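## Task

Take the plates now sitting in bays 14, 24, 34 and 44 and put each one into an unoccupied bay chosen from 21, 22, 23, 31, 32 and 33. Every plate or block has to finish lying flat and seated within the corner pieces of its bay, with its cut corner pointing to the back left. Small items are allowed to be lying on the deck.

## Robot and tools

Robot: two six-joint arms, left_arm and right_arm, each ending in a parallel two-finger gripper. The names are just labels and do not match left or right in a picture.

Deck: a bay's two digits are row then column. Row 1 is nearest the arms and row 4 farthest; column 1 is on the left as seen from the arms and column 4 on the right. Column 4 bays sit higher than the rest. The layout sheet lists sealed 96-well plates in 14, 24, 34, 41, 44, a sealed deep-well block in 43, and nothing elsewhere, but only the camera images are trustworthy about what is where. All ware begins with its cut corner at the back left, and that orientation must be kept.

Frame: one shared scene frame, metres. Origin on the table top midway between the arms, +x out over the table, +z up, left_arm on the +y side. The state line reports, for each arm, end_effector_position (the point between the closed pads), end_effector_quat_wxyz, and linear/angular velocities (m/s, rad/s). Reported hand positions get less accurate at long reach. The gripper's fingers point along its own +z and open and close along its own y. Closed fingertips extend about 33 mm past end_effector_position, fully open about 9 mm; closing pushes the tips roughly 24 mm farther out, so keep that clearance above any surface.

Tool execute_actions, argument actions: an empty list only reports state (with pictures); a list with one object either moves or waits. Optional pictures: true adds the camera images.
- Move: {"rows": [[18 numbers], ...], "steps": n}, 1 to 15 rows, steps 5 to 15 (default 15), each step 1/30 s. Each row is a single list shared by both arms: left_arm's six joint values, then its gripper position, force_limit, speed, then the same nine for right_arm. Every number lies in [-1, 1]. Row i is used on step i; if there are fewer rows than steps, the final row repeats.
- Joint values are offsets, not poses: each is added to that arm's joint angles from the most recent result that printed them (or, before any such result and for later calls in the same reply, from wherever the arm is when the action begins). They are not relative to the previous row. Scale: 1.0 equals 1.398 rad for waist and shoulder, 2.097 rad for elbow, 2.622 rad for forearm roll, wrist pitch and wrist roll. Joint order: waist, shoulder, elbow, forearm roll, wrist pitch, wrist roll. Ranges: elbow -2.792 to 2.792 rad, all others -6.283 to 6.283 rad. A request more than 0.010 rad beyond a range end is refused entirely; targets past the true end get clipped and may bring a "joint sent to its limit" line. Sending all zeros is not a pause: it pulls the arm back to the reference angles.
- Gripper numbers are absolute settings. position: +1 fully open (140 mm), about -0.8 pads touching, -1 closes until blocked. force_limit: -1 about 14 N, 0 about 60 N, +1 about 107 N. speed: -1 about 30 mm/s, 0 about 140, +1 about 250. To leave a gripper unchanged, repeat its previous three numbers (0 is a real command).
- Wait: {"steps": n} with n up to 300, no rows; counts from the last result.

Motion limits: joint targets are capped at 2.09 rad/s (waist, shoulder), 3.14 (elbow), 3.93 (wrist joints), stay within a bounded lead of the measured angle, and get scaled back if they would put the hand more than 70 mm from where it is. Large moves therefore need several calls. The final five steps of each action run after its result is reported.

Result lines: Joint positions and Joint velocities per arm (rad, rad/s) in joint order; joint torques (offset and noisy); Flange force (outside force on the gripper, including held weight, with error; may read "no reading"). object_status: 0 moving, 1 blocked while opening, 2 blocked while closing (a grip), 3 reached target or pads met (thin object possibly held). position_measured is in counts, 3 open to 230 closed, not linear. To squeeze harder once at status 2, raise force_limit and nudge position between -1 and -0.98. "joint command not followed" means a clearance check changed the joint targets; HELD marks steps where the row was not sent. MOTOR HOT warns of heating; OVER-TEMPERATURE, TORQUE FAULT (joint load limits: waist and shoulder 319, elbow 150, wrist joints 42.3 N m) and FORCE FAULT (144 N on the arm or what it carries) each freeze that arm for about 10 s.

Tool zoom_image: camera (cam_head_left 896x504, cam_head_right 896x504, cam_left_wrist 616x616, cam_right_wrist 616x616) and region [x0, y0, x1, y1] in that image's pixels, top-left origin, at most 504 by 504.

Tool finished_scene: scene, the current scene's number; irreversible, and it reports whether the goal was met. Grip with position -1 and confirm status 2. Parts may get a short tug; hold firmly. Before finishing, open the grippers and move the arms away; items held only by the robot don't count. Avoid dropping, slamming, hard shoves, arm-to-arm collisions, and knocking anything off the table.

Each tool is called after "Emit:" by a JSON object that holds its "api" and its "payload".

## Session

Emit:
{"api": "execute_actions", "payload": {"actions": []}}

Emit:
{"api": "zoom_image", "payload": {"camera": "cam_left_wrist", "region": [280, 130, 560, 410]}}

Scene clock: 0.00 s of 9600.00 s.
left_arm: end_effector_position=(+0.5751, +0.3860, +0.3224) position_measured=3 object_status=3 end_effector_quat_wxyz=(+0.001, +0.999, -0.041, +0.001) end_effector_velocity=(+0.000, +0.001, +0.000) end_effector_angular_velocity=(-0.000, -0.001, +0.002) | right_arm: end_effector_position=(+0.7304, -0.5377, +0.3214) position_measured=3 object_status=3 end_effector_quat_wxyz=(-0.000, +1.000, +0.003, -0.001) end_effector_velocity=(+0.001, +0.000, -0.000) end_effector_angular_velocity=(+0.000, -0.001, +0.001)
Joint positions: left_arm=[-0.052  0.164  1.604 -0.001  1.372  1.518] | right_arm=[-0.052  0.164  1.605  0.     1.374  1.518]
Joint velocities: left_arm=[ 0.001 -0.    -0.    -0.    -0.    -0.001] | right_arm=[ 0.     0.    -0.     0.    -0.001 -0.001]
Joint torques (N m, as the joint torque sensors report them, + toward a larger angle): no reading
Flange force (N, the push that the arm receives, along the gripper's own x y z axes): no reading

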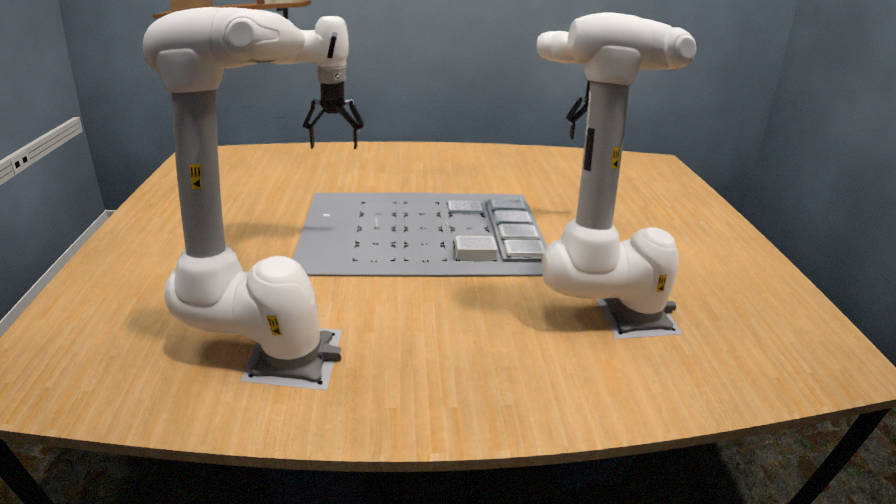

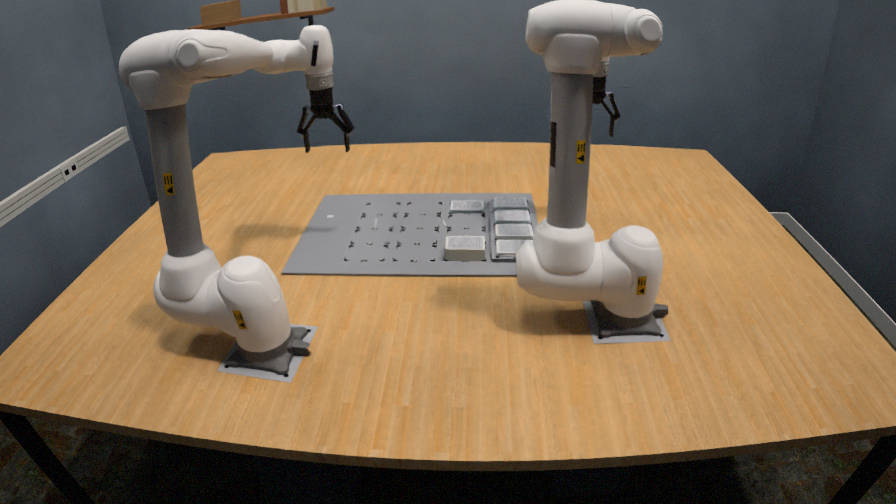

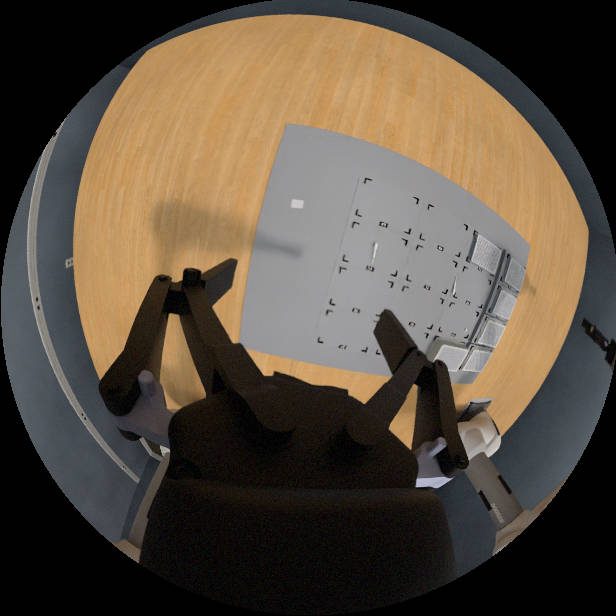

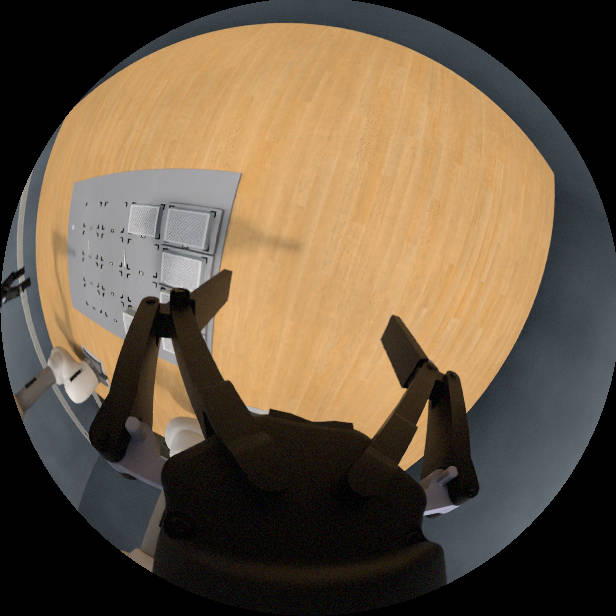

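Region (280, 130, 560, 410) of cam_left_wrist's 616x616 image, scaled by 1.800, with more detail than that image has.

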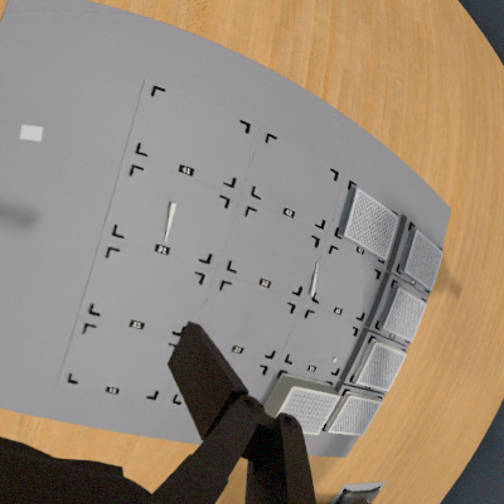

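Emit:
{"api": "execute_actions", "payload": {"actions": [{"rows":[[0.2,0,0,0,0,0,1,0,0, 0.351,0.064,0.151,0,-0.155,0.187,1,0,0]],"steps":15}]}}

Emit:
{"api": "execute_actions", "payload": {"actions": [{"steps":20}], "pictures": true}}

Scene clock: 0.53 s of 9600.00 s.
left_arm: end_effector_position=(+0.5736, +0.5085, +0.3224) position_measured=3 object_status=3 end_effector_quat_wxyz=(+0.000, +0.999, +0.054, +0.001) end_effector_velocity=(-0.050, +0.462, +0.000) end_effector_angular_velocity=(+0.000, -0.000, +0.714) | right_arm: end_effector_position=(+0.7189, -0.4310, +0.2429) position_measured=3 object_status=3 end_effector_quat_wxyz=(-0.000, +1.000, +0.002, -0.001) end_effector_velocity=(-0.094, +0.388, -0.278) end_effector_angular_velocity=(-0.001, +0.003, +0.009)
Joint positions: left_arm=[ 0.137  0.164  1.604 -0.001  1.372  1.518] | right_arm=[0.113 0.195 1.714 0.    1.234 1.686]
Joint velocities: left_arm=[ 0.713 -0.001  0.001  0.    -0.    -0.001] | right_arm=[ 0.613  0.111  0.391 -0.    -0.499  0.604]
Joint torques (N m, as the joint torque sensors report them, + toward a larger angle): left_arm=[ -3.24 -54.02 -41.15   4.21   0.29  -0.31] | right_arm=[  3.37 -60.71 -36.69   4.03  -0.04   0.34]
Flange force (N, the push that the arm receives, along the gripper's own x y z axes): left_arm=[-9.0 -5.8 0.1] | right_arm=[4.6 4.7 -3.2]
Steps of this call (steps 1 to 6: nothing new was sent; steps 7 to 16: the first 10 steps of this action). Readings (joint positions | what the end effector reports):
7: left_arm=[-0.051 0.164 1.604 -0.001 1.372 1.518] | right_arm=[-0.052 0.164 1.605 0.000 1.373 1.518] | left_arm position_measured=3 object_status=3 | right_arm position_measured=3 object_status=3
8: left_arm=[-0.046 0.164 1.604 -0.001 1.372 1.518] | right_arm=[-0.047 0.165 1.608 0.000 1.369 1.524] | left_arm position_measured=3 object_status=3 | right_arm position_measured=3 object_status=3
10: left_arm=[-0.013 0.164 1.604 -0.001 1.372 1.518] | right_arm=[-0.014 0.172 1.632 0.000 1.339 1.560] | left_arm position_measured=3 object_status=3 | right_arm position_measured=3 object_status=3
14: left_arm=[0.089 0.164 1.604 -0.001 1.372 1.518] | right_arm=[0.072 0.188 1.687 0.000 1.268 1.645] | left_arm position_measured=3 object_status=3 | right_arm position_measured=3 object_status=3
16: the state above

Scene clock: 1.20 s of 9600.00 s.
left_arm: end_effector_position=(+0.5646, +0.5672, +0.3224) position_measured=3 object_status=3 end_effector_quat_wxyz=(+0.000, +0.995, +0.099, +0.001) end_effector_velocity=(-0.000, -0.000, -0.000) end_effector_angular_velocity=(-0.001, +0.000, +0.001) | right_arm: end_effector_position=(+0.6213, -0.2466, +0.1026) position_measured=3 object_status=3 end_effector_quat_wxyz=(+0.000, +1.000, +0.003, -0.000) end_effector_velocity=(-0.002, +0.001, -0.003) end_effector_angular_velocity=(+0.001, -0.001, -0.002)
Joint positions: left_arm=[ 0.228  0.164  1.604 -0.001  1.372  1.518] | right_arm=[0.438 0.254 1.921 0.    0.968 2.008]
Joint velocities: left_arm=[ 0.     0.     0.    -0.001 -0.    -0.   ] | right_arm=[ 0.003  0.001  0.005  0.    -0.007  0.005]
Joint torques (N m, as the joint torque sensors report them, + toward a larger angle): left_arm=[ -1.47 -54.11 -42.18   4.43   0.18  -0.28] | right_arm=[  6.16 -59.43 -33.95   3.62   0.32  -0.02]
Flange force (N, the push that the arm receives, along the gripper's own x y z axes): left_arm=[-7.9 -2.4 1.3] | right_arm=[4.1 9.8 -0.7]
Kept back: nothing.
Steps of this call (steps 1 to 5: the last 5 steps of your previous action; steps 6 to 20: the robot went on to your last target). Readings (joint positions | what the end effector reports):
1: left_arm=[0.161 0.164 1.604 -0.001 1.372 1.518] | right_arm=[0.134 0.199 1.727 0.000 1.217 1.707] | left_arm position_measured=3 object_status=3 | right_arm position_measured=3 object_status=3
2: left_arm=[0.183 0.164 1.604 -0.001 1.372 1.518] | right_arm=[0.154 0.203 1.740 0.000 1.200 1.727] | left_arm position_measured=3 object_status=3 | right_arm position_measured=3 object_status=3
4: left_arm=[0.216 0.164 1.604 -0.001 1.372 1.518] | right_arm=[0.196 0.210 1.767 0.000 1.166 1.768] | left_arm position_measured=3 object_status=3 | right_arm position_measured=3 object_status=3
8: left_arm=[0.227 0.164 1.604 -0.001 1.372 1.518] | right_arm=[0.280 0.225 1.820 0.000 1.097 1.851] | left_arm position_measured=3 object_status=3 | right_arm position_measured=3 object_status=3
20: the state above

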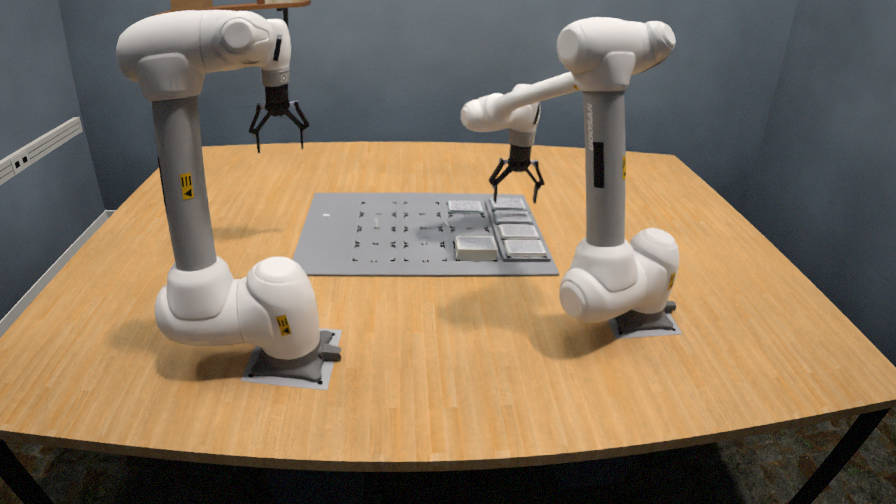

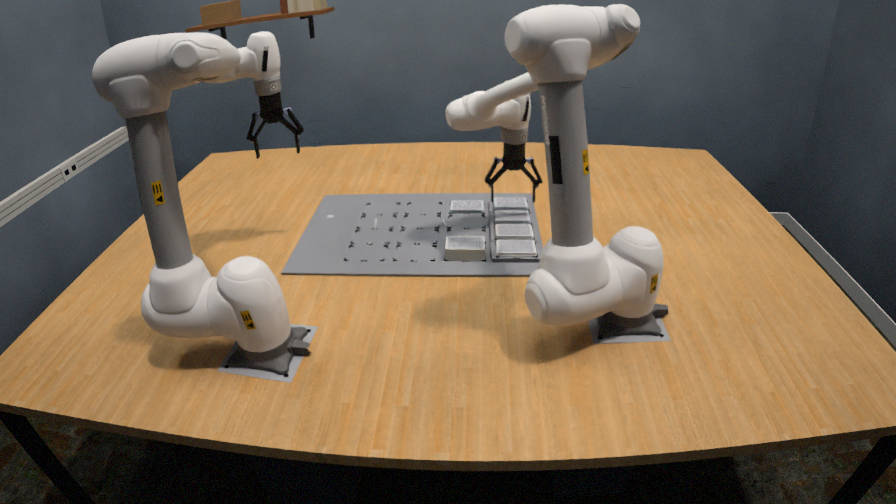

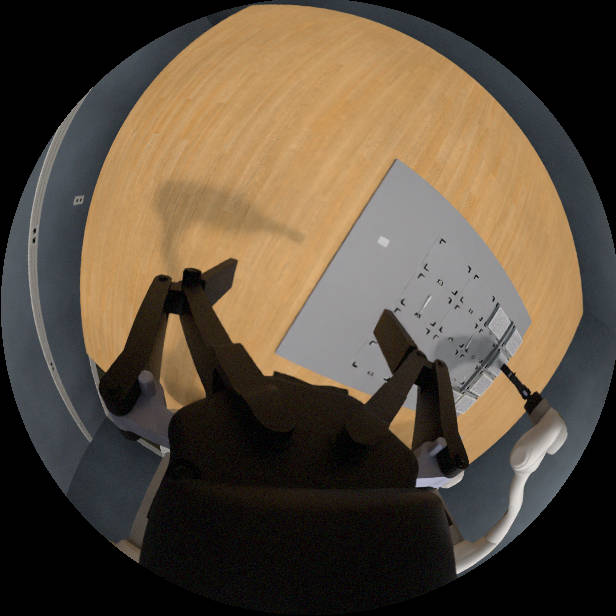

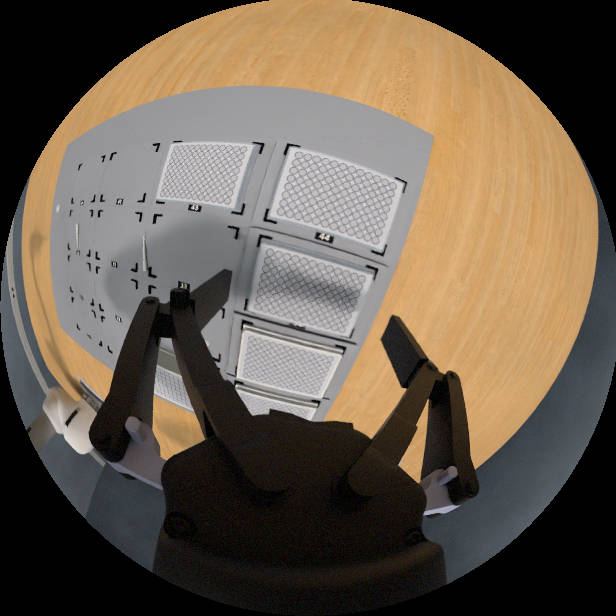

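Emit:
{"api": "execute_actions", "payload": {"actions": [{"rows":[[0,0,0,0,0,0,1,0,0, 0,0.044,0.022,0,-0.0415,0,1,0,0],[0,0,0,0,0,0,1,0,0, 0,0.044,0.022,0,-0.0415,0,1,0,0],[0,0,0,0,0,0,1,0,0, 0,0.044,0.022,0,-0.0415,0,1,0,0],[0,0,0,0,0,0,1,0,0, 0,0.044,0.022,0,-0.0415,0,1,0,0],[0,0,0,0,0,0,1,0,0, 0,0.044,0.022,0,-0.0415,0,1,0,0],[0,0,0,0,0,0,1,0,0, 0,0.044,0.022,0,-0.0415,0,1,0,0],[0,0,0,0,0,0,1,0,0, 0,0.044,0.022,0,-0.0415,0,1,0,0],[0,0,0,0,0,0,1,0,0, 0,0.044,0.022,0,-0.0415,0,1,0,0],[0,0,0,0,0,0,1,0,0, 0,0.044,0.022,0,-0.0415,0,1,0,0],[0,0,0,0,0,0,1,0,0, 0,0.044,0.022,0,-0.0415,0,1,0,0],[0,0,0,0,0,0,1,0,0, 0,0.044,0.022,0,-0.0415,0,-1,0,0]],"steps":15}]}}

Emit:
{"api": "execute_actions", "payload": {"actions": [{"steps":12}]}}

Scene clock: 1.97 s of 9600.00 s.
left_arm: end_effector_position=(+0.5646, +0.5672, +0.3224) position_measured=3 object_status=3 end_effector_quat_wxyz=(+0.000, +0.995, +0.099, +0.001) end_effector_velocity=(-0.001, +0.000, -0.001) end_effector_angular_velocity=(-0.001, +0.002, +0.001) | right_arm: end_effector_position=(+0.6216, -0.2464, +0.0446) position_measured=3 object_status=3 end_effector_quat_wxyz=(-0.000, +1.000, +0.003, +0.000) end_effector_velocity=(-0.001, -0.001, -0.002) end_effector_angular_velocity=(+0.000, -0.001, -0.000)
Joint positions: left_arm=[ 0.228  0.164  1.604 -0.001  1.372  1.518] | right_arm=[0.438 0.315 1.967 0.    0.859 2.008]
Joint velocities: left_arm=[ 0.     0.     0.001 -0.     0.    -0.001] | right_arm=[-0.001  0.001  0.004 -0.    -0.006 -0.   ]
Joint torques (N m, as the joint torque sensors report them, + toward a larger angle): left_arm=[  0.64 -52.66 -42.46   4.49   0.37  -0.05] | right_arm=[  2.27 -61.97 -27.71   3.38  -0.34   0.01]
Flange force (N, the push that the arm receives, along the gripper's own x y z axes): left_arm=[-11.2 0.7 1.6] | right_arm=[6.5 0.7 -5.2]
Steps of this call (steps 1 to 13: the robot went on to your last target; steps 14 to 23: the first 10 steps of this action). Readings (joint positions | what the end effector reports):
14: left_arm=[0.228 0.164 1.604 -0.001 1.372 1.518] | right_arm=[0.438 0.254 1.922 0.000 0.967 2.008] | left_arm position_measured=3 object_status=3 | right_arm position_measured=3 object_status=3
15: left_arm=[0.228 0.164 1.604 -0.001 1.372 1.518] | right_arm=[0.438 0.259 1.925 0.000 0.957 2.008] | left_arm position_measured=3 object_status=3 | right_arm position_measured=3 object_status=3
17: left_arm=[0.228 0.164 1.604 -0.001 1.372 1.518] | right_arm=[0.438 0.289 1.948 0.000 0.904 2.008] | left_arm position_measured=3 object_status=3 | right_arm position_measured=3 object_status=3
21: left_arm=[0.228 0.164 1.604 -0.001 1.372 1.518] | right_arm=[0.438 0.315 1.967 0.000 0.860 2.008] | left_arm position_measured=3 object_status=3 | right_arm position_measured=3 object_status=3
23: the state above

Scene clock: 2.37 s of 9600.00 s.
left_arm: end_effector_position=(+0.5646, +0.5672, +0.3224) position_measured=3 object_status=3 end_effector_quat_wxyz=(+0.000, +0.995, +0.099, +0.001) end_effector_velocity=(-0.000, +0.001, +0.000) end_effector_angular_velocity=(-0.001, -0.001, +0.001) | right_arm: end_effector_position=(+0.6217, -0.2463, +0.0446) position_measured=38 object_status=0 end_effector_quat_wxyz=(-0.000, +1.000, +0.003, +0.000) end_effector_velocity=(+0.000, +0.000, -0.000) end_effector_angular_velocity=(+0.000, -0.000, +0.001)
Joint positions: left_arm=[ 0.228  0.164  1.604 -0.001  1.372  1.518] | right_arm=[0.438 0.315 1.967 0.    0.859 2.008]
Joint velocities: left_arm=[ 0.002 -0.001  0.    -0.001 -0.     0.   ] | right_arm=[-0.     0.001 -0.     0.    -0.001 -0.001]
Joint torques (N m, as the joint torque sensors report them, + toward a larger angle): left_arm=[ -1.42 -54.37 -42.51   4.33   0.48  -0.29] | right_arm=[ -8.16 -19.4   -4.47  -2.75  -1.19   0.07]
Flange force (N, the push that the arm receives, along the gripper's own x y z axes): left_arm=[-8.8 -2.9 2.1] | right_arm=[-10.5 -9.3 -71.8]
Kept back: nothing.
Steps of this call (steps 1 to 5: the last 5 steps of your previous action; steps 6 to 12: the robot went on to your last target). Readings (joint positions | what the end effector reports):
1: left_arm=[0.228 0.164 1.604 -0.001 1.372 1.518] | right_arm=[0.438 0.315 1.967 0.000 0.859 2.008] | left_arm position_measured=3 object_status=3 | right_arm position_measured=3 object_status=0
2: left_arm=[0.228 0.164 1.604 -0.001 1.372 1.518] | right_arm=[0.438 0.315 1.967 0.000 0.859 2.008] | left_arm position_measured=3 object_status=3 | right_arm position_measured=8 object_status=0
4: left_arm=[0.228 0.164 1.604 -0.001 1.372 1.518] | right_arm=[0.438 0.315 1.967 0.000 0.859 2.008] | left_arm position_measured=3 object_status=3 | right_arm position_measured=23 object_status=0
8: left_arm=[0.228 0.164 1.604 -0.001 1.372 1.518] | right_arm=[0.438 0.315 1.967 0.000 0.859 2.008] | left_arm position_measured=3 object_status=3 | right_arm position_measured=38 object_status=0
12: the state above

Lift and carry to bay 21 as before.

Emit:
{"api": "execute_actions", "payload": {"actions": [{"rows":[[0,0,0,0,0,0,1,0,0, 0,-0.044,-0.022,0,0.0415,0,-1,0,0]],"steps":12}]}}

Emit:
{"api": "execute_actions", "payload": {"actions": [{"rows":[[0,0,0,0,0,0,1,0,0, 0.42,0.293,-0.303,0,0.086,0.224,-1,0,0]],"steps":15}]}}

Emit:
{"api": "execute_actions", "payload": {"actions": [{"steps":25}]}}

Emit:
{"api": "execute_actions", "payload": {"actions": [{"rows":[[0,0,0,0,0,0,1,0,0, -0.001,0.024,0.019,0,-0.027,0,-1,0,0]],"steps":15}], "pictures": true}}

Emit:
{"api": "zoom_image", "payload": {"camera": "cam_right_wrist", "region": [180, 180, 430, 400]}}

Scene clock: 2.90 s of 9600.00 s.
left_arm: end_effector_position=(+0.5646, +0.5672, +0.3224) position_measured=3 object_status=3 end_effector_quat_wxyz=(+0.000, +0.995, +0.099, +0.001) end_effector_velocity=(-0.000, -0.000, +0.001) end_effector_angular_velocity=(+0.000, -0.001, -0.001) | right_arm: end_effector_position=(+0.6218, -0.2466, +0.1018) position_measured=40 object_status=0 end_effector_quat_wxyz=(-0.000, +1.000, +0.003, +0.000) end_effector_velocity=(-0.008, -0.003, +0.028) end_effector_angular_velocity=(-0.006, +0.015, -0.000)
Joint positions: left_arm=[ 0.228  0.164  1.604 -0.001  1.372  1.518] | right_arm=[ 0.438  0.254  1.922 -0.     0.965  2.008]
Joint velocities: left_arm=[-0.001 -0.001 -0.     0.     0.     0.001] | right_arm=[-0.    -0.032 -0.018  0.001  0.067 -0.   ]
Joint torques (N m, as the joint torque sensors report them, + toward a larger angle): left_arm=[ -1.54 -52.57 -42.11   4.41   0.19  -0.45] | right_arm=[ -2.26 -25.93 -19.69   2.52  -0.08  -0.01]
Flange force (N, the push that the arm receives, along the gripper's own x y z axes): left_arm=[-10.4 -2.8 0.4] | right_arm=[2.5 0.9 -1.0]
Steps of this call (steps 1 to 9: the robot went on to your last target; steps 10 to 16: the first 7 steps of this action). Readings (joint positions | what the end effector reports):
10: left_arm=[0.228 0.164 1.604 -0.001 1.372 1.518] | right_arm=[0.438 0.315 1.967 0.000 0.860 2.008] | left_arm position_measured=3 object_status=3 | right_arm position_measured=38 object_status=2
11: left_arm=[0.228 0.164 1.604 -0.001 1.372 1.518] | right_arm=[0.438 0.310 1.964 0.000 0.869 2.008] | left_arm position_measured=3 object_status=3 | right_arm position_measured=38 object_status=2
13: left_arm=[0.228 0.164 1.604 -0.001 1.372 1.518] | right_arm=[0.438 0.281 1.941 -0.000 0.922 2.008] | left_arm position_measured=3 object_status=3 | right_arm position_measured=40 object_status=0
16: the state above

Scene clock: 3.40 s of 9600.00 s.
left_arm: end_effector_position=(+0.5646, +0.5672, +0.3224) position_measured=3 object_status=3 end_effector_quat_wxyz=(+0.000, +0.995, +0.099, +0.001) end_effector_velocity=(+0.000, +0.001, +0.001) end_effector_angular_velocity=(-0.000, -0.001, +0.001) | right_arm: end_effector_position=(+0.6474, -0.1124, +0.1113) position_measured=40 object_status=2 end_effector_quat_wxyz=(-0.000, +1.000, -0.008, -0.000) end_effector_velocity=(-0.013, +0.493, +0.013) end_effector_angular_velocity=(+0.000, -0.000, +0.021)
Joint positions: left_arm=[ 0.228  0.164  1.604 -0.001  1.372  1.518] | right_arm=[0.594 0.379 1.726 0.    1.037 2.187]
Joint velocities: left_arm=[ 0.001 -0.    -0.001 -0.    -0.     0.   ] | right_arm=[ 0.582  0.393 -0.607  0.     0.214  0.562]
Joint torques (N m, as the joint torque sensors report them, + toward a larger angle): left_arm=[ -0.46 -52.57 -42.47   4.21   0.29  -0.51] | right_arm=[  5.25 -73.01 -32.36   3.54   0.68  -0.48]
Flange force (N, the push that the arm receives, along the gripper's own x y z axes): left_arm=[-11.4 -1.7 1.0] | right_arm=[-0.6 2.5 -3.3]
Steps of this call (steps 1 to 5: the last 5 steps of your previous action; steps 6 to 15: the first 10 steps of this action, its rows measured from where the robot was after step 5). Readings (joint positions | what the end effector reports):
5: left_arm=[0.228 0.164 1.604 -0.001 1.372 1.518] | right_arm=[0.438 0.254 1.921 0.000 0.968 2.008] | left_arm position_measured=3 object_status=3 | right_arm position_measured=40 object_status=2
6: left_arm=[0.228 0.164 1.604 -0.001 1.372 1.518] | right_arm=[0.438 0.254 1.920 0.000 0.968 2.008] | left_arm position_measured=3 object_status=3 | right_arm position_measured=40 object_status=2
7: left_arm=[0.228 0.164 1.604 -0.001 1.372 1.518] | right_arm=[0.444 0.259 1.913 0.000 0.971 2.014] | left_arm position_measured=3 object_status=3 | right_arm position_measured=40 object_status=2
9: left_arm=[0.228 0.164 1.604 -0.001 1.372 1.518] | right_arm=[0.476 0.288 1.867 0.000 0.987 2.057] | left_arm position_measured=3 object_status=3 | right_arm position_measured=40 object_status=2
13: left_arm=[0.228 0.164 1.604 -0.001 1.372 1.518] | right_arm=[0.555 0.352 1.768 0.000 1.022 2.148] | left_arm position_measured=3 object_status=3 | right_arm position_measured=40 object_status=2
15: the state above

Scene clock: 4.23 s of 9600.00 s.
left_arm: end_effector_position=(+0.5646, +0.5672, +0.3224) position_measured=3 object_status=3 end_effector_quat_wxyz=(+0.000, +0.995, +0.099, +0.001) end_effector_velocity=(+0.000, -0.001, +0.000) end_effector_angular_velocity=(-0.001, -0.000, +0.001) | right_arm: end_effector_position=(+0.5144, +0.2477, +0.1020) position_measured=40 object_status=2 end_effector_quat_wxyz=(+0.000, +1.000, +0.004, -0.000) end_effector_velocity=(-0.015, +0.024, +0.001) end_effector_angular_velocity=(+0.003, -0.002, -0.005)
Joint positions: left_arm=[ 0.228  0.164  1.604 -0.001  1.372  1.518] | right_arm=[1.024 0.663 1.287 0.    1.192 2.593]
Joint velocities: left_arm=[-0.001  0.    -0.    -0.001  0.    -0.001] | right_arm=[ 0.028  0.02  -0.036  0.     0.012  0.032]
Joint torques (N m, as the joint torque sensors report them, + toward a larger angle): left_arm=[ -1.03 -52.78 -41.93   4.4    0.27  -0.24] | right_arm=[ -21.18 -107.    -36.22    3.52    0.29   -0.03]
Flange force (N, the push that the arm receives, along the gripper's own x y z axes): left_arm=[-9.6 -1.8 0.5] | right_arm=[1.6 1.3 -4.5]
Kept back: nothing.
Steps of this call (steps 1 to 5: the last 5 steps of your previous action; steps 6 to 25: the robot went on to your last target). Readings (joint positions | what the end effector reports):
1: left_arm=[0.228 0.164 1.604 -0.001 1.372 1.518] | right_arm=[0.614 0.392 1.705 0.000 1.044 2.206] | left_arm position_measured=3 object_status=3 | right_arm position_measured=40 object_status=2
2: left_arm=[0.228 0.164 1.604 -0.001 1.372 1.518] | right_arm=[0.633 0.405 1.685 0.000 1.051 2.225] | left_arm position_measured=3 object_status=3 | right_arm position_measured=40 object_status=2
4: left_arm=[0.228 0.164 1.604 -0.001 1.372 1.518] | right_arm=[0.672 0.431 1.646 0.000 1.065 2.262] | left_arm position_measured=3 object_status=3 | right_arm position_measured=40 object_status=2
8: left_arm=[0.228 0.164 1.604 -0.001 1.372 1.518] | right_arm=[0.749 0.482 1.567 0.000 1.093 2.334] | left_arm position_measured=3 object_status=3 | right_arm position_measured=40 object_status=2
25: the state above

Scene clock: 4.57 s of 9600.00 s.
left_arm: end_effector_position=(+0.5646, +0.5672, +0.3224) position_measured=3 object_status=3 end_effector_quat_wxyz=(+0.000, +0.995, +0.099, +0.001) end_effector_velocity=(-0.000, -0.001, -0.001) end_effector_angular_velocity=(+0.000, +0.002, -0.003) | right_arm: end_effector_position=(+0.5149, +0.2461, +0.0517) position_measured=40 object_status=2 end_effector_quat_wxyz=(+0.001, +1.000, +0.003, -0.001) end_effector_velocity=(-0.000, -0.001, -0.003) end_effector_angular_velocity=(-0.001, +0.001, +0.005)
Joint positions: left_arm=[ 0.228  0.164  1.604 -0.001  1.372  1.518] | right_arm=[1.023 0.696 1.327 0.    1.122 2.594]
Joint velocities: left_arm=[-0.002  0.     0.002  0.    -0.     0.   ] | right_arm=[-0.     0.001  0.004  0.    -0.004 -0.005]
Joint torques (N m, as the joint torque sensors report them, + toward a larger angle): left_arm=[ -0.87 -53.21 -43.12   4.31   0.46  -0.27] | right_arm=[   3.48 -104.35  -35.21    3.97    0.41    0.4 ]
Flange force (N, the push that the arm receives, along the gripper's own x y z axes): left_arm=[-11.2 -1.5 3.0] | right_arm=[7.1 -3.6 -0.3]
Steps of this call (steps 1 to 10: the first 10 steps of this action). Readings (joint positions | what the end effector reports):
1: left_arm=[0.228 0.164 1.604 -0.001 1.372 1.518] | right_arm=[1.024 0.663 1.287 0.000 1.192 2.594] | left_arm position_measured=3 object_status=3 | right_arm position_measured=40 object_status=2
2: left_arm=[0.228 0.164 1.604 -0.001 1.372 1.518] | right_arm=[1.024 0.668 1.291 0.000 1.182 2.594] | left_arm position_measured=3 object_status=3 | right_arm position_measured=40 object_status=2
4: left_arm=[0.228 0.164 1.604 -0.001 1.372 1.518] | right_arm=[1.023 0.688 1.317 0.000 1.141 2.594] | left_arm position_measured=3 object_status=3 | right_arm position_measured=40 object_status=2
8: left_arm=[0.228 0.164 1.604 -0.001 1.372 1.518] | right_arm=[1.023 0.696 1.326 0.000 1.122 2.594] | left_arm position_measured=3 object_status=3 | right_arm position_measured=40 object_status=2
10: the state above

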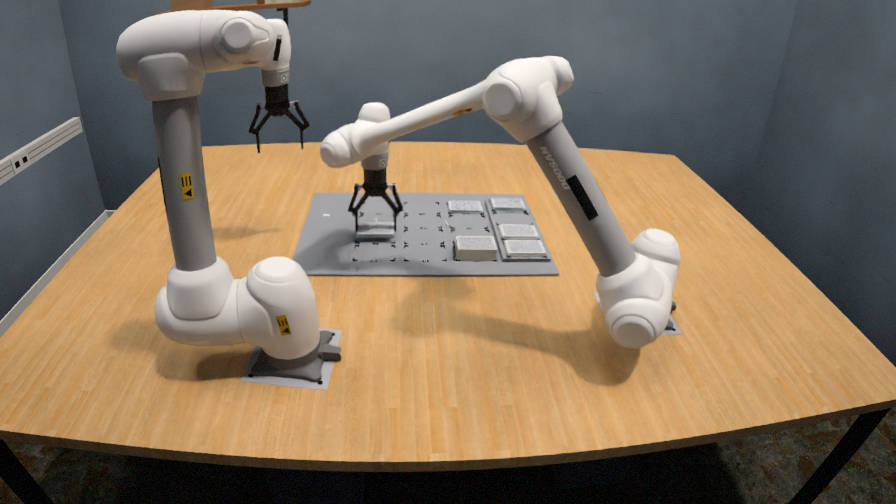

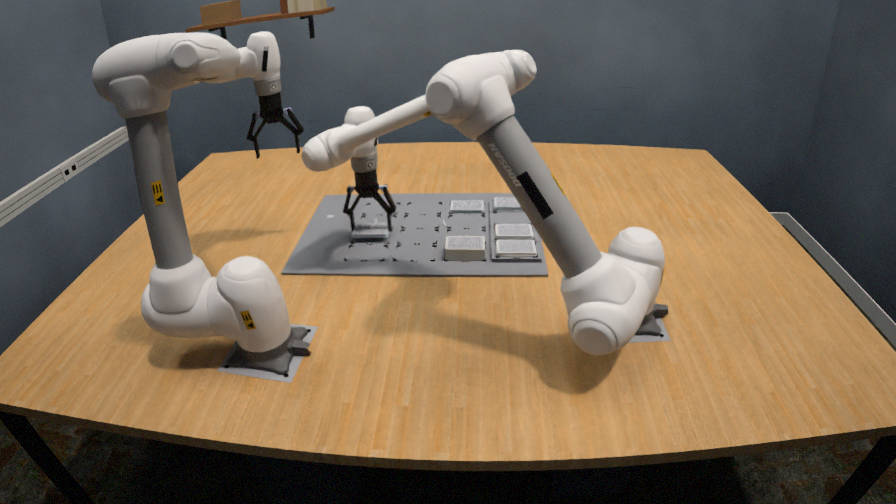

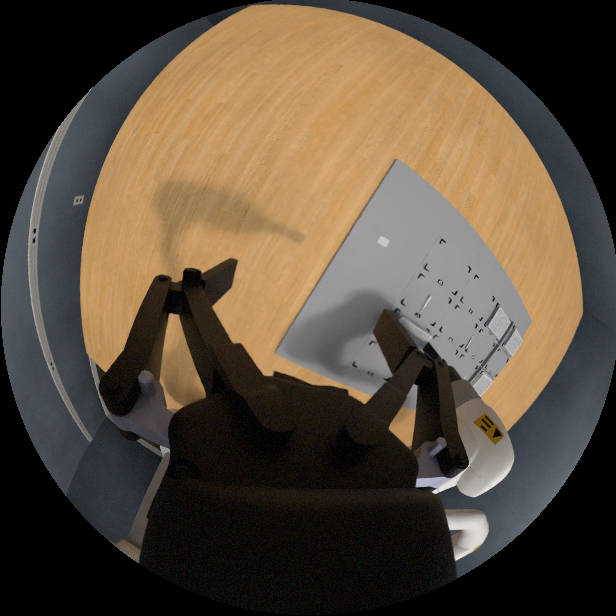

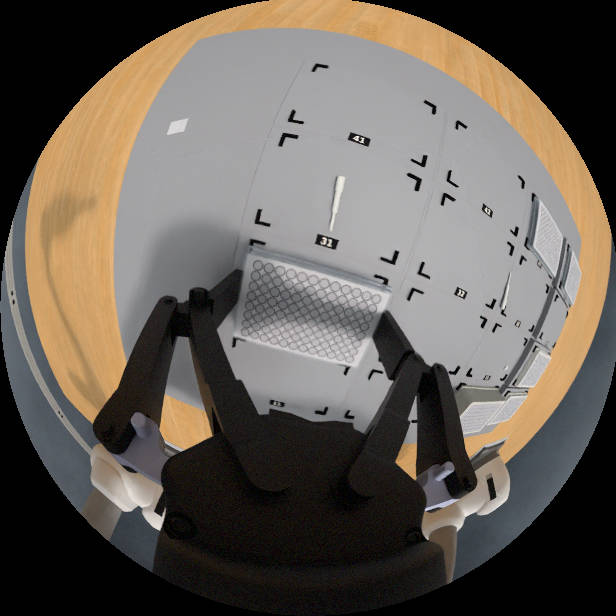

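Region (180, 180, 430, 400) of cam_right_wrist's 616x616 image, scaled by 2.016, with more detail than that image has; it fills the top 444 rows of this view, and the rest is white.

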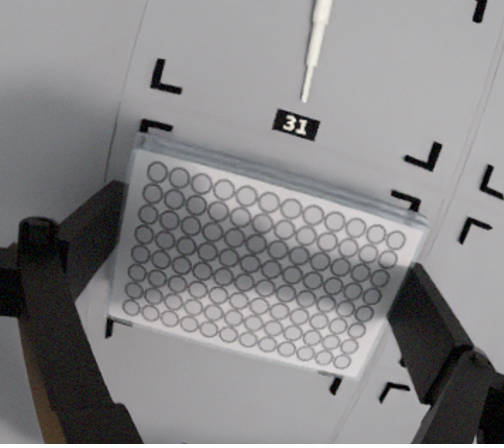

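Emit:
{"api": "execute_actions", "payload": {"actions": [], "pictures": false}}

Scene clock: 5.10 s of 9600.00 s.
left_arm: end_effector_position=(+0.5646, +0.5672, +0.3224) position_measured=3 object_status=3 end_effector_quat_wxyz=(+0.000, +0.995, +0.099, +0.001) end_effector_velocity=(+0.000, +0.001, +0.001) end_effector_angular_velocity=(+0.002, -0.002, +0.000) | right_arm: end_effector_position=(+0.5149, +0.2460, +0.0514) position_measured=40 object_status=2 end_effector_quat_wxyz=(+0.001, +1.000, +0.003, -0.001) end_effector_velocity=(+0.000, -0.000, -0.001) end_effector_angular_velocity=(-0.001, +0.000, +0.000)
Joint positions: left_arm=[ 0.228  0.164  1.604 -0.001  1.372  1.518] | right_arm=[1.023 0.696 1.327 0.    1.122 2.593]
Joint velocities: left_arm=[ 0.001 -0.001 -0.001  0.002 -0.     0.   ] | right_arm=[-0.     0.001  0.    -0.     0.    -0.   ]
Joint torques (N m, as the joint torque sensors report them, + toward a larger angle): left_arm=[ -0.12 -54.55 -42.     4.35   0.33  -0.28] | right_arm=[   3.18 -102.34  -35.56    3.89    0.25    0.07]
Flange force (N, the push that the arm receives, along the gripper's own x y z axes): left_arm=[-7.7 -0.7 0.7] | right_arm=[4.4 -0.5 -1.9]
Kept back: nothing.
Steps of this call (steps 1 to 5: the last 5 steps of your previous action; steps 6 to 15: the robot went on to your last target; step 16: nothing new was sent). Readings (joint positions | what the end effector reports):
1: left_arm=[0.228 0.164 1.604 -0.001 1.372 1.518] | right_arm=[1.023 0.696 1.327 0.000 1.122 2.594] | left_arm position_measured=3 object_status=3 | right_arm position_measured=40 object_status=2
2: left_arm=[0.228 0.164 1.604 -0.001 1.372 1.518] | right_arm=[1.023 0.696 1.327 0.000 1.122 2.594] | left_arm position_measured=3 object_status=3 | right_arm position_measured=40 object_status=2
4: left_arm=[0.228 0.164 1.604 -0.001 1.372 1.518] | right_arm=[1.023 0.696 1.327 0.000 1.122 2.594] | left_arm position_measured=3 object_status=3 | right_arm position_measured=40 object_status=2
8: left_arm=[0.228 0.164 1.604 -0.001 1.372 1.518] | right_arm=[1.023 0.696 1.327 0.000 1.122 2.593] | left_arm position_measured=3 object_status=3 | right_arm position_measured=40 object_status=2
16: the state above
All arms were judged still, so your last target was given up. Only a new action makes them travel on or press farther. Fingers that are still opening or closing keep moving.

Emit:
{"api": "execute_actions", "payload": {"actions": [{"rows":[[0,0,0,0,0,0,1,0,0,0.0014,0.012,0.0076,0,-0.012,0.0007,-1,0,0]],"steps":15}]}}

Emit:
{"api": "execute_actions", "payload": {"actions": [{"steps":10}]}}

Scene clock: 5.60 s of 9600.00 s.
left_arm: end_effector_position=(+0.5646, +0.5672, +0.3224) position_measured=3 object_status=3 end_effector_quat_wxyz=(+0.000, +0.995, +0.099, +0.001) end_effector_velocity=(+0.000, +0.000, +0.001) end_effector_angular_velocity=(-0.000, -0.001, +0.002) | right_arm: end_effector_position=(+0.5133, +0.2464, +0.0296) position_measured=40 object_status=2 end_effector_quat_wxyz=(+0.001, +1.000, +0.003, -0.001) end_effector_velocity=(-0.001, +0.000, -0.004) end_effector_angular_velocity=(-0.001, +0.000, -0.001)
Joint positions: left_arm=[ 0.228  0.164  1.604 -0.001  1.372  1.518] | right_arm=[1.024 0.712 1.342 0.    1.09  2.595]
Joint velocities: left_arm=[ 0.    -0.    -0.    -0.001  0.    -0.001] | right_arm=[ 0.001  0.003  0.003  0.    -0.005  0.002]
Joint torques (N m, as the joint torque sensors report them, + toward a larger angle): left_arm=[ -0.85 -53.68 -41.48   4.34   0.34  -0.22] | right_arm=[15.4   9.51 12.47  7.88 -8.33  0.15]
Flange force (N, the push that the arm receives, along the gripper's own x y z axes): left_arm=[-7.7 -1.7 0.0] | right_arm=[2.1 31.7 -130.0]
Steps of this call (steps 1 to 5: nothing new was sent; steps 6 to 15: the first 10 steps of this action). Readings (joint positions | what the end effector reports):
6: left_arm=[0.228 0.164 1.604 -0.001 1.372 1.518] | right_arm=[1.023 0.697 1.327 0.000 1.121 2.593] | left_arm position_measured=3 object_status=3 | right_arm position_measured=40 object_status=2
7: left_arm=[0.228 0.164 1.604 -0.001 1.372 1.518] | right_arm=[1.023 0.701 1.331 0.000 1.112 2.593] | left_arm position_measured=3 object_status=3 | right_arm position_measured=40 object_status=2
9: left_arm=[0.228 0.164 1.604 -0.001 1.372 1.518] | right_arm=[1.024 0.711 1.341 0.000 1.095 2.594] | left_arm position_measured=3 object_status=3 | right_arm position_measured=40 object_status=2
13: left_arm=[0.228 0.164 1.604 -0.001 1.372 1.518] | right_arm=[1.024 0.712 1.342 0.000 1.091 2.595] | left_arm position_measured=3 object_status=3 | right_arm position_measured=40 object_status=2
15: the state above

Scene clock: 15.70 s of 9600.00 s.
left_arm: end_effector_position=(+0.5646, +0.5672, +0.3224) position_measured=3 object_status=3 end_effector_quat_wxyz=(+0.000, +0.995, +0.099, +0.001) end_effector_velocity=(+0.000, +0.001, +0.001) end_effector_angular_velocity=(-0.000, -0.002, +0.002) | right_arm: end_effector_position=(+0.5136, +0.2469, +0.0319) position_measured=40 object_status=2 end_effector_quat_wxyz=(+0.001, +1.000, +0.003, -0.000) end_effector_velocity=(+0.000, +0.000, +0.000) end_effector_angular_velocity=(+0.001, -0.001, -0.001)
Joint positions: left_arm=[ 0.228  0.164  1.604 -0.001  1.372  1.518] | right_arm=[1.024 0.71  1.341 0.    1.092 2.595]
Joint velocities: left_arm=[ 0.003 -0.001 -0.001 -0.001 -0.     0.   ] | right_arm=[ 0.    -0.     0.     0.    -0.001  0.001]
Joint torques (N m, as the joint torque sensors report them, + toward a larger angle): left_arm=[ -0.69 -54.39 -42.52   4.25   0.43  -0.16] | right_arm=[ 11.18 -82.15 -26.58   6.17  -0.83   0.2 ]
Flange force (N, the push that the arm receives, along the gripper's own x y z axes): left_arm=[-9.0 -1.9 1.8] | right_arm=[8.8 10.2 -24.8]
FORCE FAULT: contact force on the right arm reached its limit, and that arm stopped for 10 seconds. The contact can be on any part of that arm, not only on its tool. That arm's remaining commands of this call were not run. That arm holds still and accepts commands again. Move the arm away from the contact; if what it grips holds it there, let go first. Pushing or pulling that hard again can fault the arm again.
Kept back: nothing.
The stop of the right arm began at step 3 of this call (marked STOPPED below). From that step on that arm followed nothing that you had sent. 3 of its steps, steps kept back included, did not run and will not run. Nothing is kept back now, and the robot has no last target.
Steps of this call (steps 1 to 5: the last 5 steps of your previous action; steps 6 to 10: the robot went on to your last target; steps 11 to 303: the stop continued). Readings (joint positions | what the end effector reports):
1: left_arm=[0.228 0.164 1.604 -0.001 1.372 1.518] | right_arm=[1.024 0.712 1.342 0.000 1.090 2.595] | left_arm position_measured=3 object_status=3 | right_arm position_measured=40 object_status=2
2: left_arm=[0.228 0.164 1.604 -0.001 1.372 1.518] | right_arm=[1.024 0.711 1.342 0.000 1.091 2.595] | left_arm position_measured=3 object_status=3 | right_arm position_measured=40 object_status=2
3: left_arm=[0.228 0.164 1.604 -0.001 1.372 1.518] | right_arm=[1.024 0.710 1.341 0.000 1.092 2.595] | left_arm position_measured=3 object_status=3 | right_arm position_measured=40 object_status=2 STOPPED (the right arm)
4: left_arm=[0.228 0.164 1.604 -0.001 1.372 1.518] | right_arm=[1.024 0.710 1.341 0.000 1.092 2.595] | left_arm position_measured=3 object_status=3 | right_arm position_measured=40 object_status=2
8: left_arm=[0.228 0.164 1.604 -0.001 1.372 1.518] | right_arm=[1.024 0.710 1.341 0.000 1.092 2.595] | left_arm position_measured=3 object_status=3 | right_arm position_measured=40 object_status=2
303: the state above

Fault. Release and inspect.

Emit:
{"api": "execute_actions", "payload": {"actions": [{"rows":[[0,0,0,0,0,0,1,0,0,0,0,0,0,0,0,1,0,0],[0,0,0,0,0,0,1,0,0,0,0,0,0,0,0,1,0,0],[0,0,0,0,0,0,1,0,0,0,0,0,0,0,0,1,0,0],[0,0,0,0,0,0,1,0,0,0,0,0,0,0,0,1,0,0],[0,0,0,0,0,0,1,0,0,0,0,0,0,0,0,1,0,0],[0,0,0,0,0,0,1,0,0,0,0,0,0,0,0,1,0,0],[0,0,0,0,0,0,1,0,0,0,-0.033,-0.027,0,0.038,0,1,0,0]],"steps":15}]}}

Emit:
{"api": "execute_actions", "payload": {"actions": []}}

Scene clock: 16.30 s of 9600.00 s.
left_arm: end_effector_position=(+0.5646, +0.5672, +0.3224) position_measured=3 object_status=3 end_effector_quat_wxyz=(+0.000, +0.995, +0.099, +0.001) end_effector_velocity=(-0.000, -0.000, +0.000) end_effector_angular_velocity=(+0.000, +0.000, +0.001) | right_arm: end_effector_position=(+0.5149, +0.2491, +0.0761) position_measured=3 object_status=0 end_effector_quat_wxyz=(-0.000, +1.000, +0.003, -0.000) end_effector_velocity=(+0.030, +0.051, +0.617) end_effector_angular_velocity=(+0.139, -0.083, +0.000)
Joint positions: left_arm=[ 0.228  0.164  1.604 -0.001  1.372  1.518] | right_arm=[1.024 0.681 1.305 0.    1.155 2.595]
Joint velocities: left_arm=[-0.    -0.     0.     0.     0.    -0.001] | right_arm=[-0.    -0.408 -0.487  0.     0.733 -0.   ]
Joint torques (N m, as the joint torque sensors report them, + toward a larger angle): left_arm=[ -0.98 -53.89 -42.5    4.26   0.19  -0.3 ] | right_arm=[   1.05 -101.28  -33.      3.65   -0.39   -0.01]
Flange force (N, the push that the arm receives, along the gripper's own x y z axes): left_arm=[-9.3 -2.0 1.3] | right_arm=[0.5 -1.5 -12.2]
Steps of this call (steps 1 to 8: nothing new was sent; steps 9 to 18: the first 10 steps of this action). Readings (joint positions | what the end effector reports):
9: left_arm=[0.228 0.164 1.604 -0.001 1.372 1.518] | right_arm=[1.024 0.710 1.341 0.000 1.092 2.595] | left_arm position_measured=3 object_status=3 | right_arm position_measured=40 object_status=0
10: left_arm=[0.228 0.164 1.604 -0.001 1.372 1.518] | right_arm=[1.024 0.710 1.341 0.000 1.092 2.595] | left_arm position_measured=3 object_status=3 | right_arm position_measured=40 object_status=0
12: left_arm=[0.228 0.164 1.604 -0.001 1.372 1.518] | right_arm=[1.024 0.710 1.341 0.000 1.092 2.595] | left_arm position_measured=3 object_status=3 | right_arm position_measured=20 object_status=0
16: left_arm=[0.228 0.164 1.604 -0.001 1.372 1.518] | right_arm=[1.024 0.706 1.336 0.000 1.103 2.595] | left_arm position_measured=3 object_status=3 | right_arm position_measured=3 object_status=0
18: the state above

Scene clock: 16.47 s of 9600.00 s.
left_arm: end_effector_position=(+0.5646, +0.5672, +0.3224) position_measured=3 object_status=3 end_effector_quat_wxyz=(+0.000, +0.995, +0.099, +0.001) end_effector_velocity=(-0.000, -0.000, +0.000) end_effector_angular_velocity=(-0.000, -0.000, +0.000) | right_arm: end_effector_position=(+0.5149, +0.2491, +0.1018) position_measured=3 object_status=3 end_effector_quat_wxyz=(-0.001, +1.000, +0.003, +0.000) end_effector_velocity=(+0.002, +0.003, +0.006) end_effector_angular_velocity=(+0.001, -0.001, -0.000)
Joint positions: left_arm=[ 0.228  0.164  1.604 -0.001  1.372  1.518] | right_arm=[1.024 0.664 1.285 0.    1.191 2.595]
Joint velocities: left_arm=[ 0.    -0.001  0.001 -0.    -0.    -0.   ] | right_arm=[ 0.     0.    -0.012  0.     0.01   0.   ]
Joint torques (N m, as the joint torque sensors report them, + toward a larger angle): left_arm=[ -1.36 -55.67 -41.82   4.49   0.46  -0.51] | right_arm=[   4.07 -100.91  -36.35    3.99    0.18   -0.03]
Flange force (N, the push that the arm receives, along the gripper's own x y z axes): left_arm=[-5.0 -2.4 1.6] | right_arm=[6.6 -2.0 -2.1]
Kept back: nothing.
Steps of this call (steps 1 to 5: the last 5 steps of your previous action). Readings (joint positions | what the end effector reports):
1: left_arm=[0.228 0.164 1.604 -0.001 1.372 1.518] | right_arm=[1.024 0.670 1.292 0.000 1.176 2.595] | left_arm position_measured=3 object_status=3 | right_arm position_measured=3 object_status=0
2: left_arm=[0.228 0.164 1.604 -0.001 1.372 1.518] | right_arm=[1.024 0.665 1.286 0.000 1.186 2.595] | left_arm position_measured=3 object_status=3 | right_arm position_measured=3 object_status=0
4: left_arm=[0.228 0.164 1.604 -0.001 1.372 1.518] | right_arm=[1.024 0.664 1.285 0.000 1.190 2.595] | left_arm position_measured=3 object_status=3 | right_arm position_measured=3 object_status=3
5: the state above

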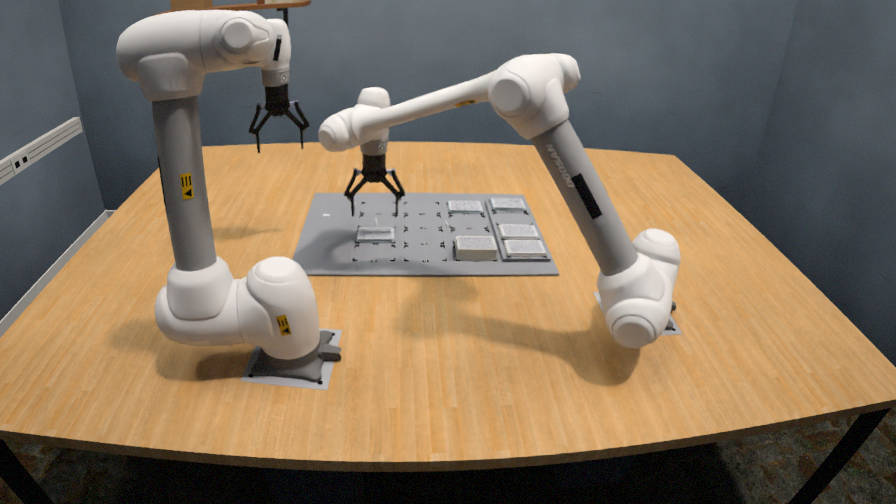

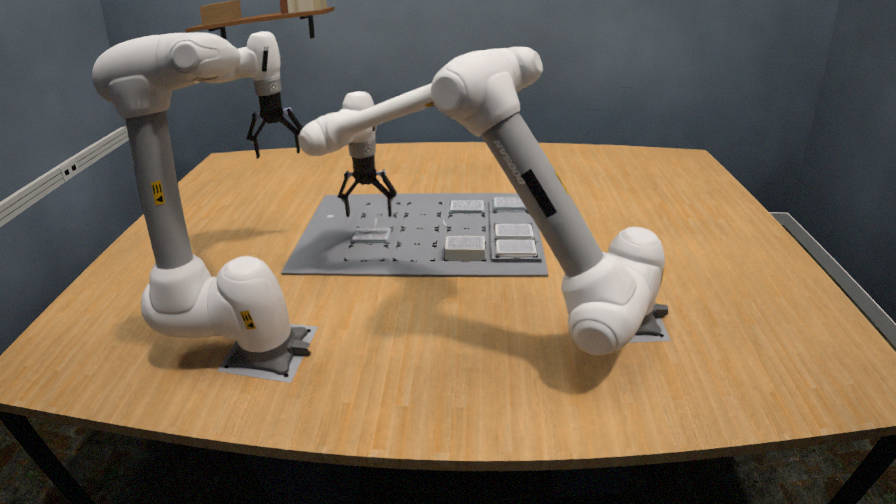

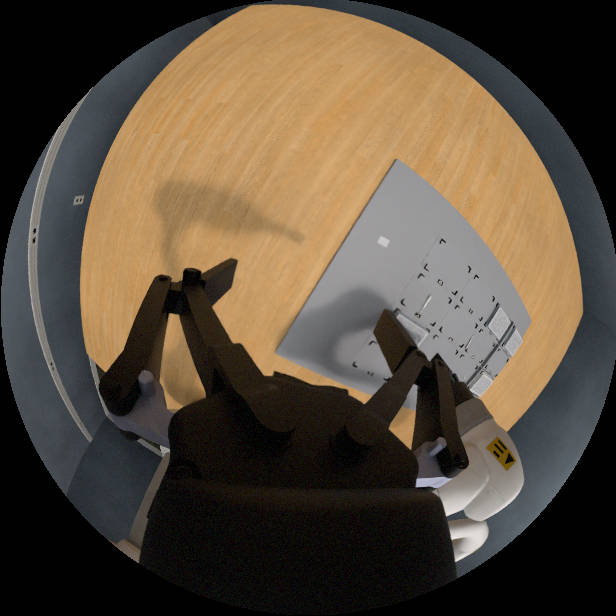

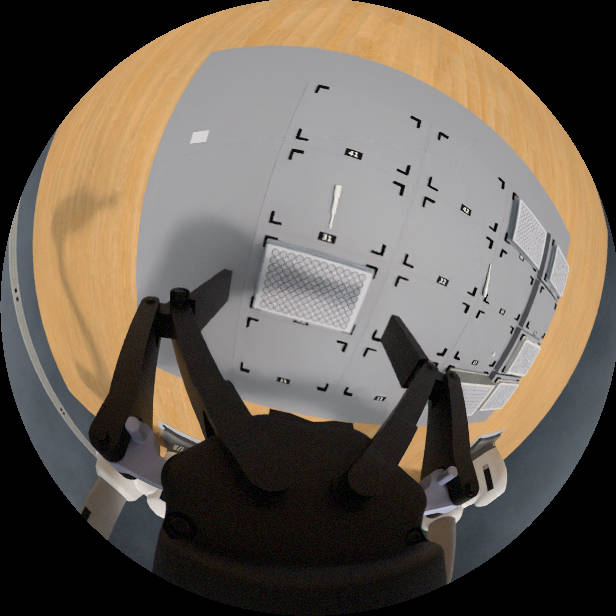

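Emit:
{"api": "zoom_image", "payload": {"camera": "cam_right_wrist", "region": [200, 180, 450, 400]}}

Region (200, 180, 450, 400) of cam_right_wrist's 616x616 image, scaled by 2.016, with more detail than that image has; it fills the top 444 rows of this view, and the rest is white.

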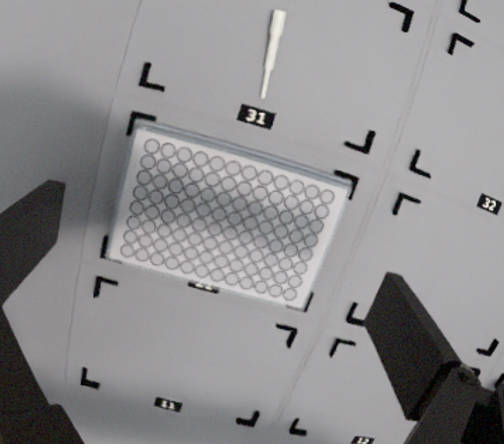

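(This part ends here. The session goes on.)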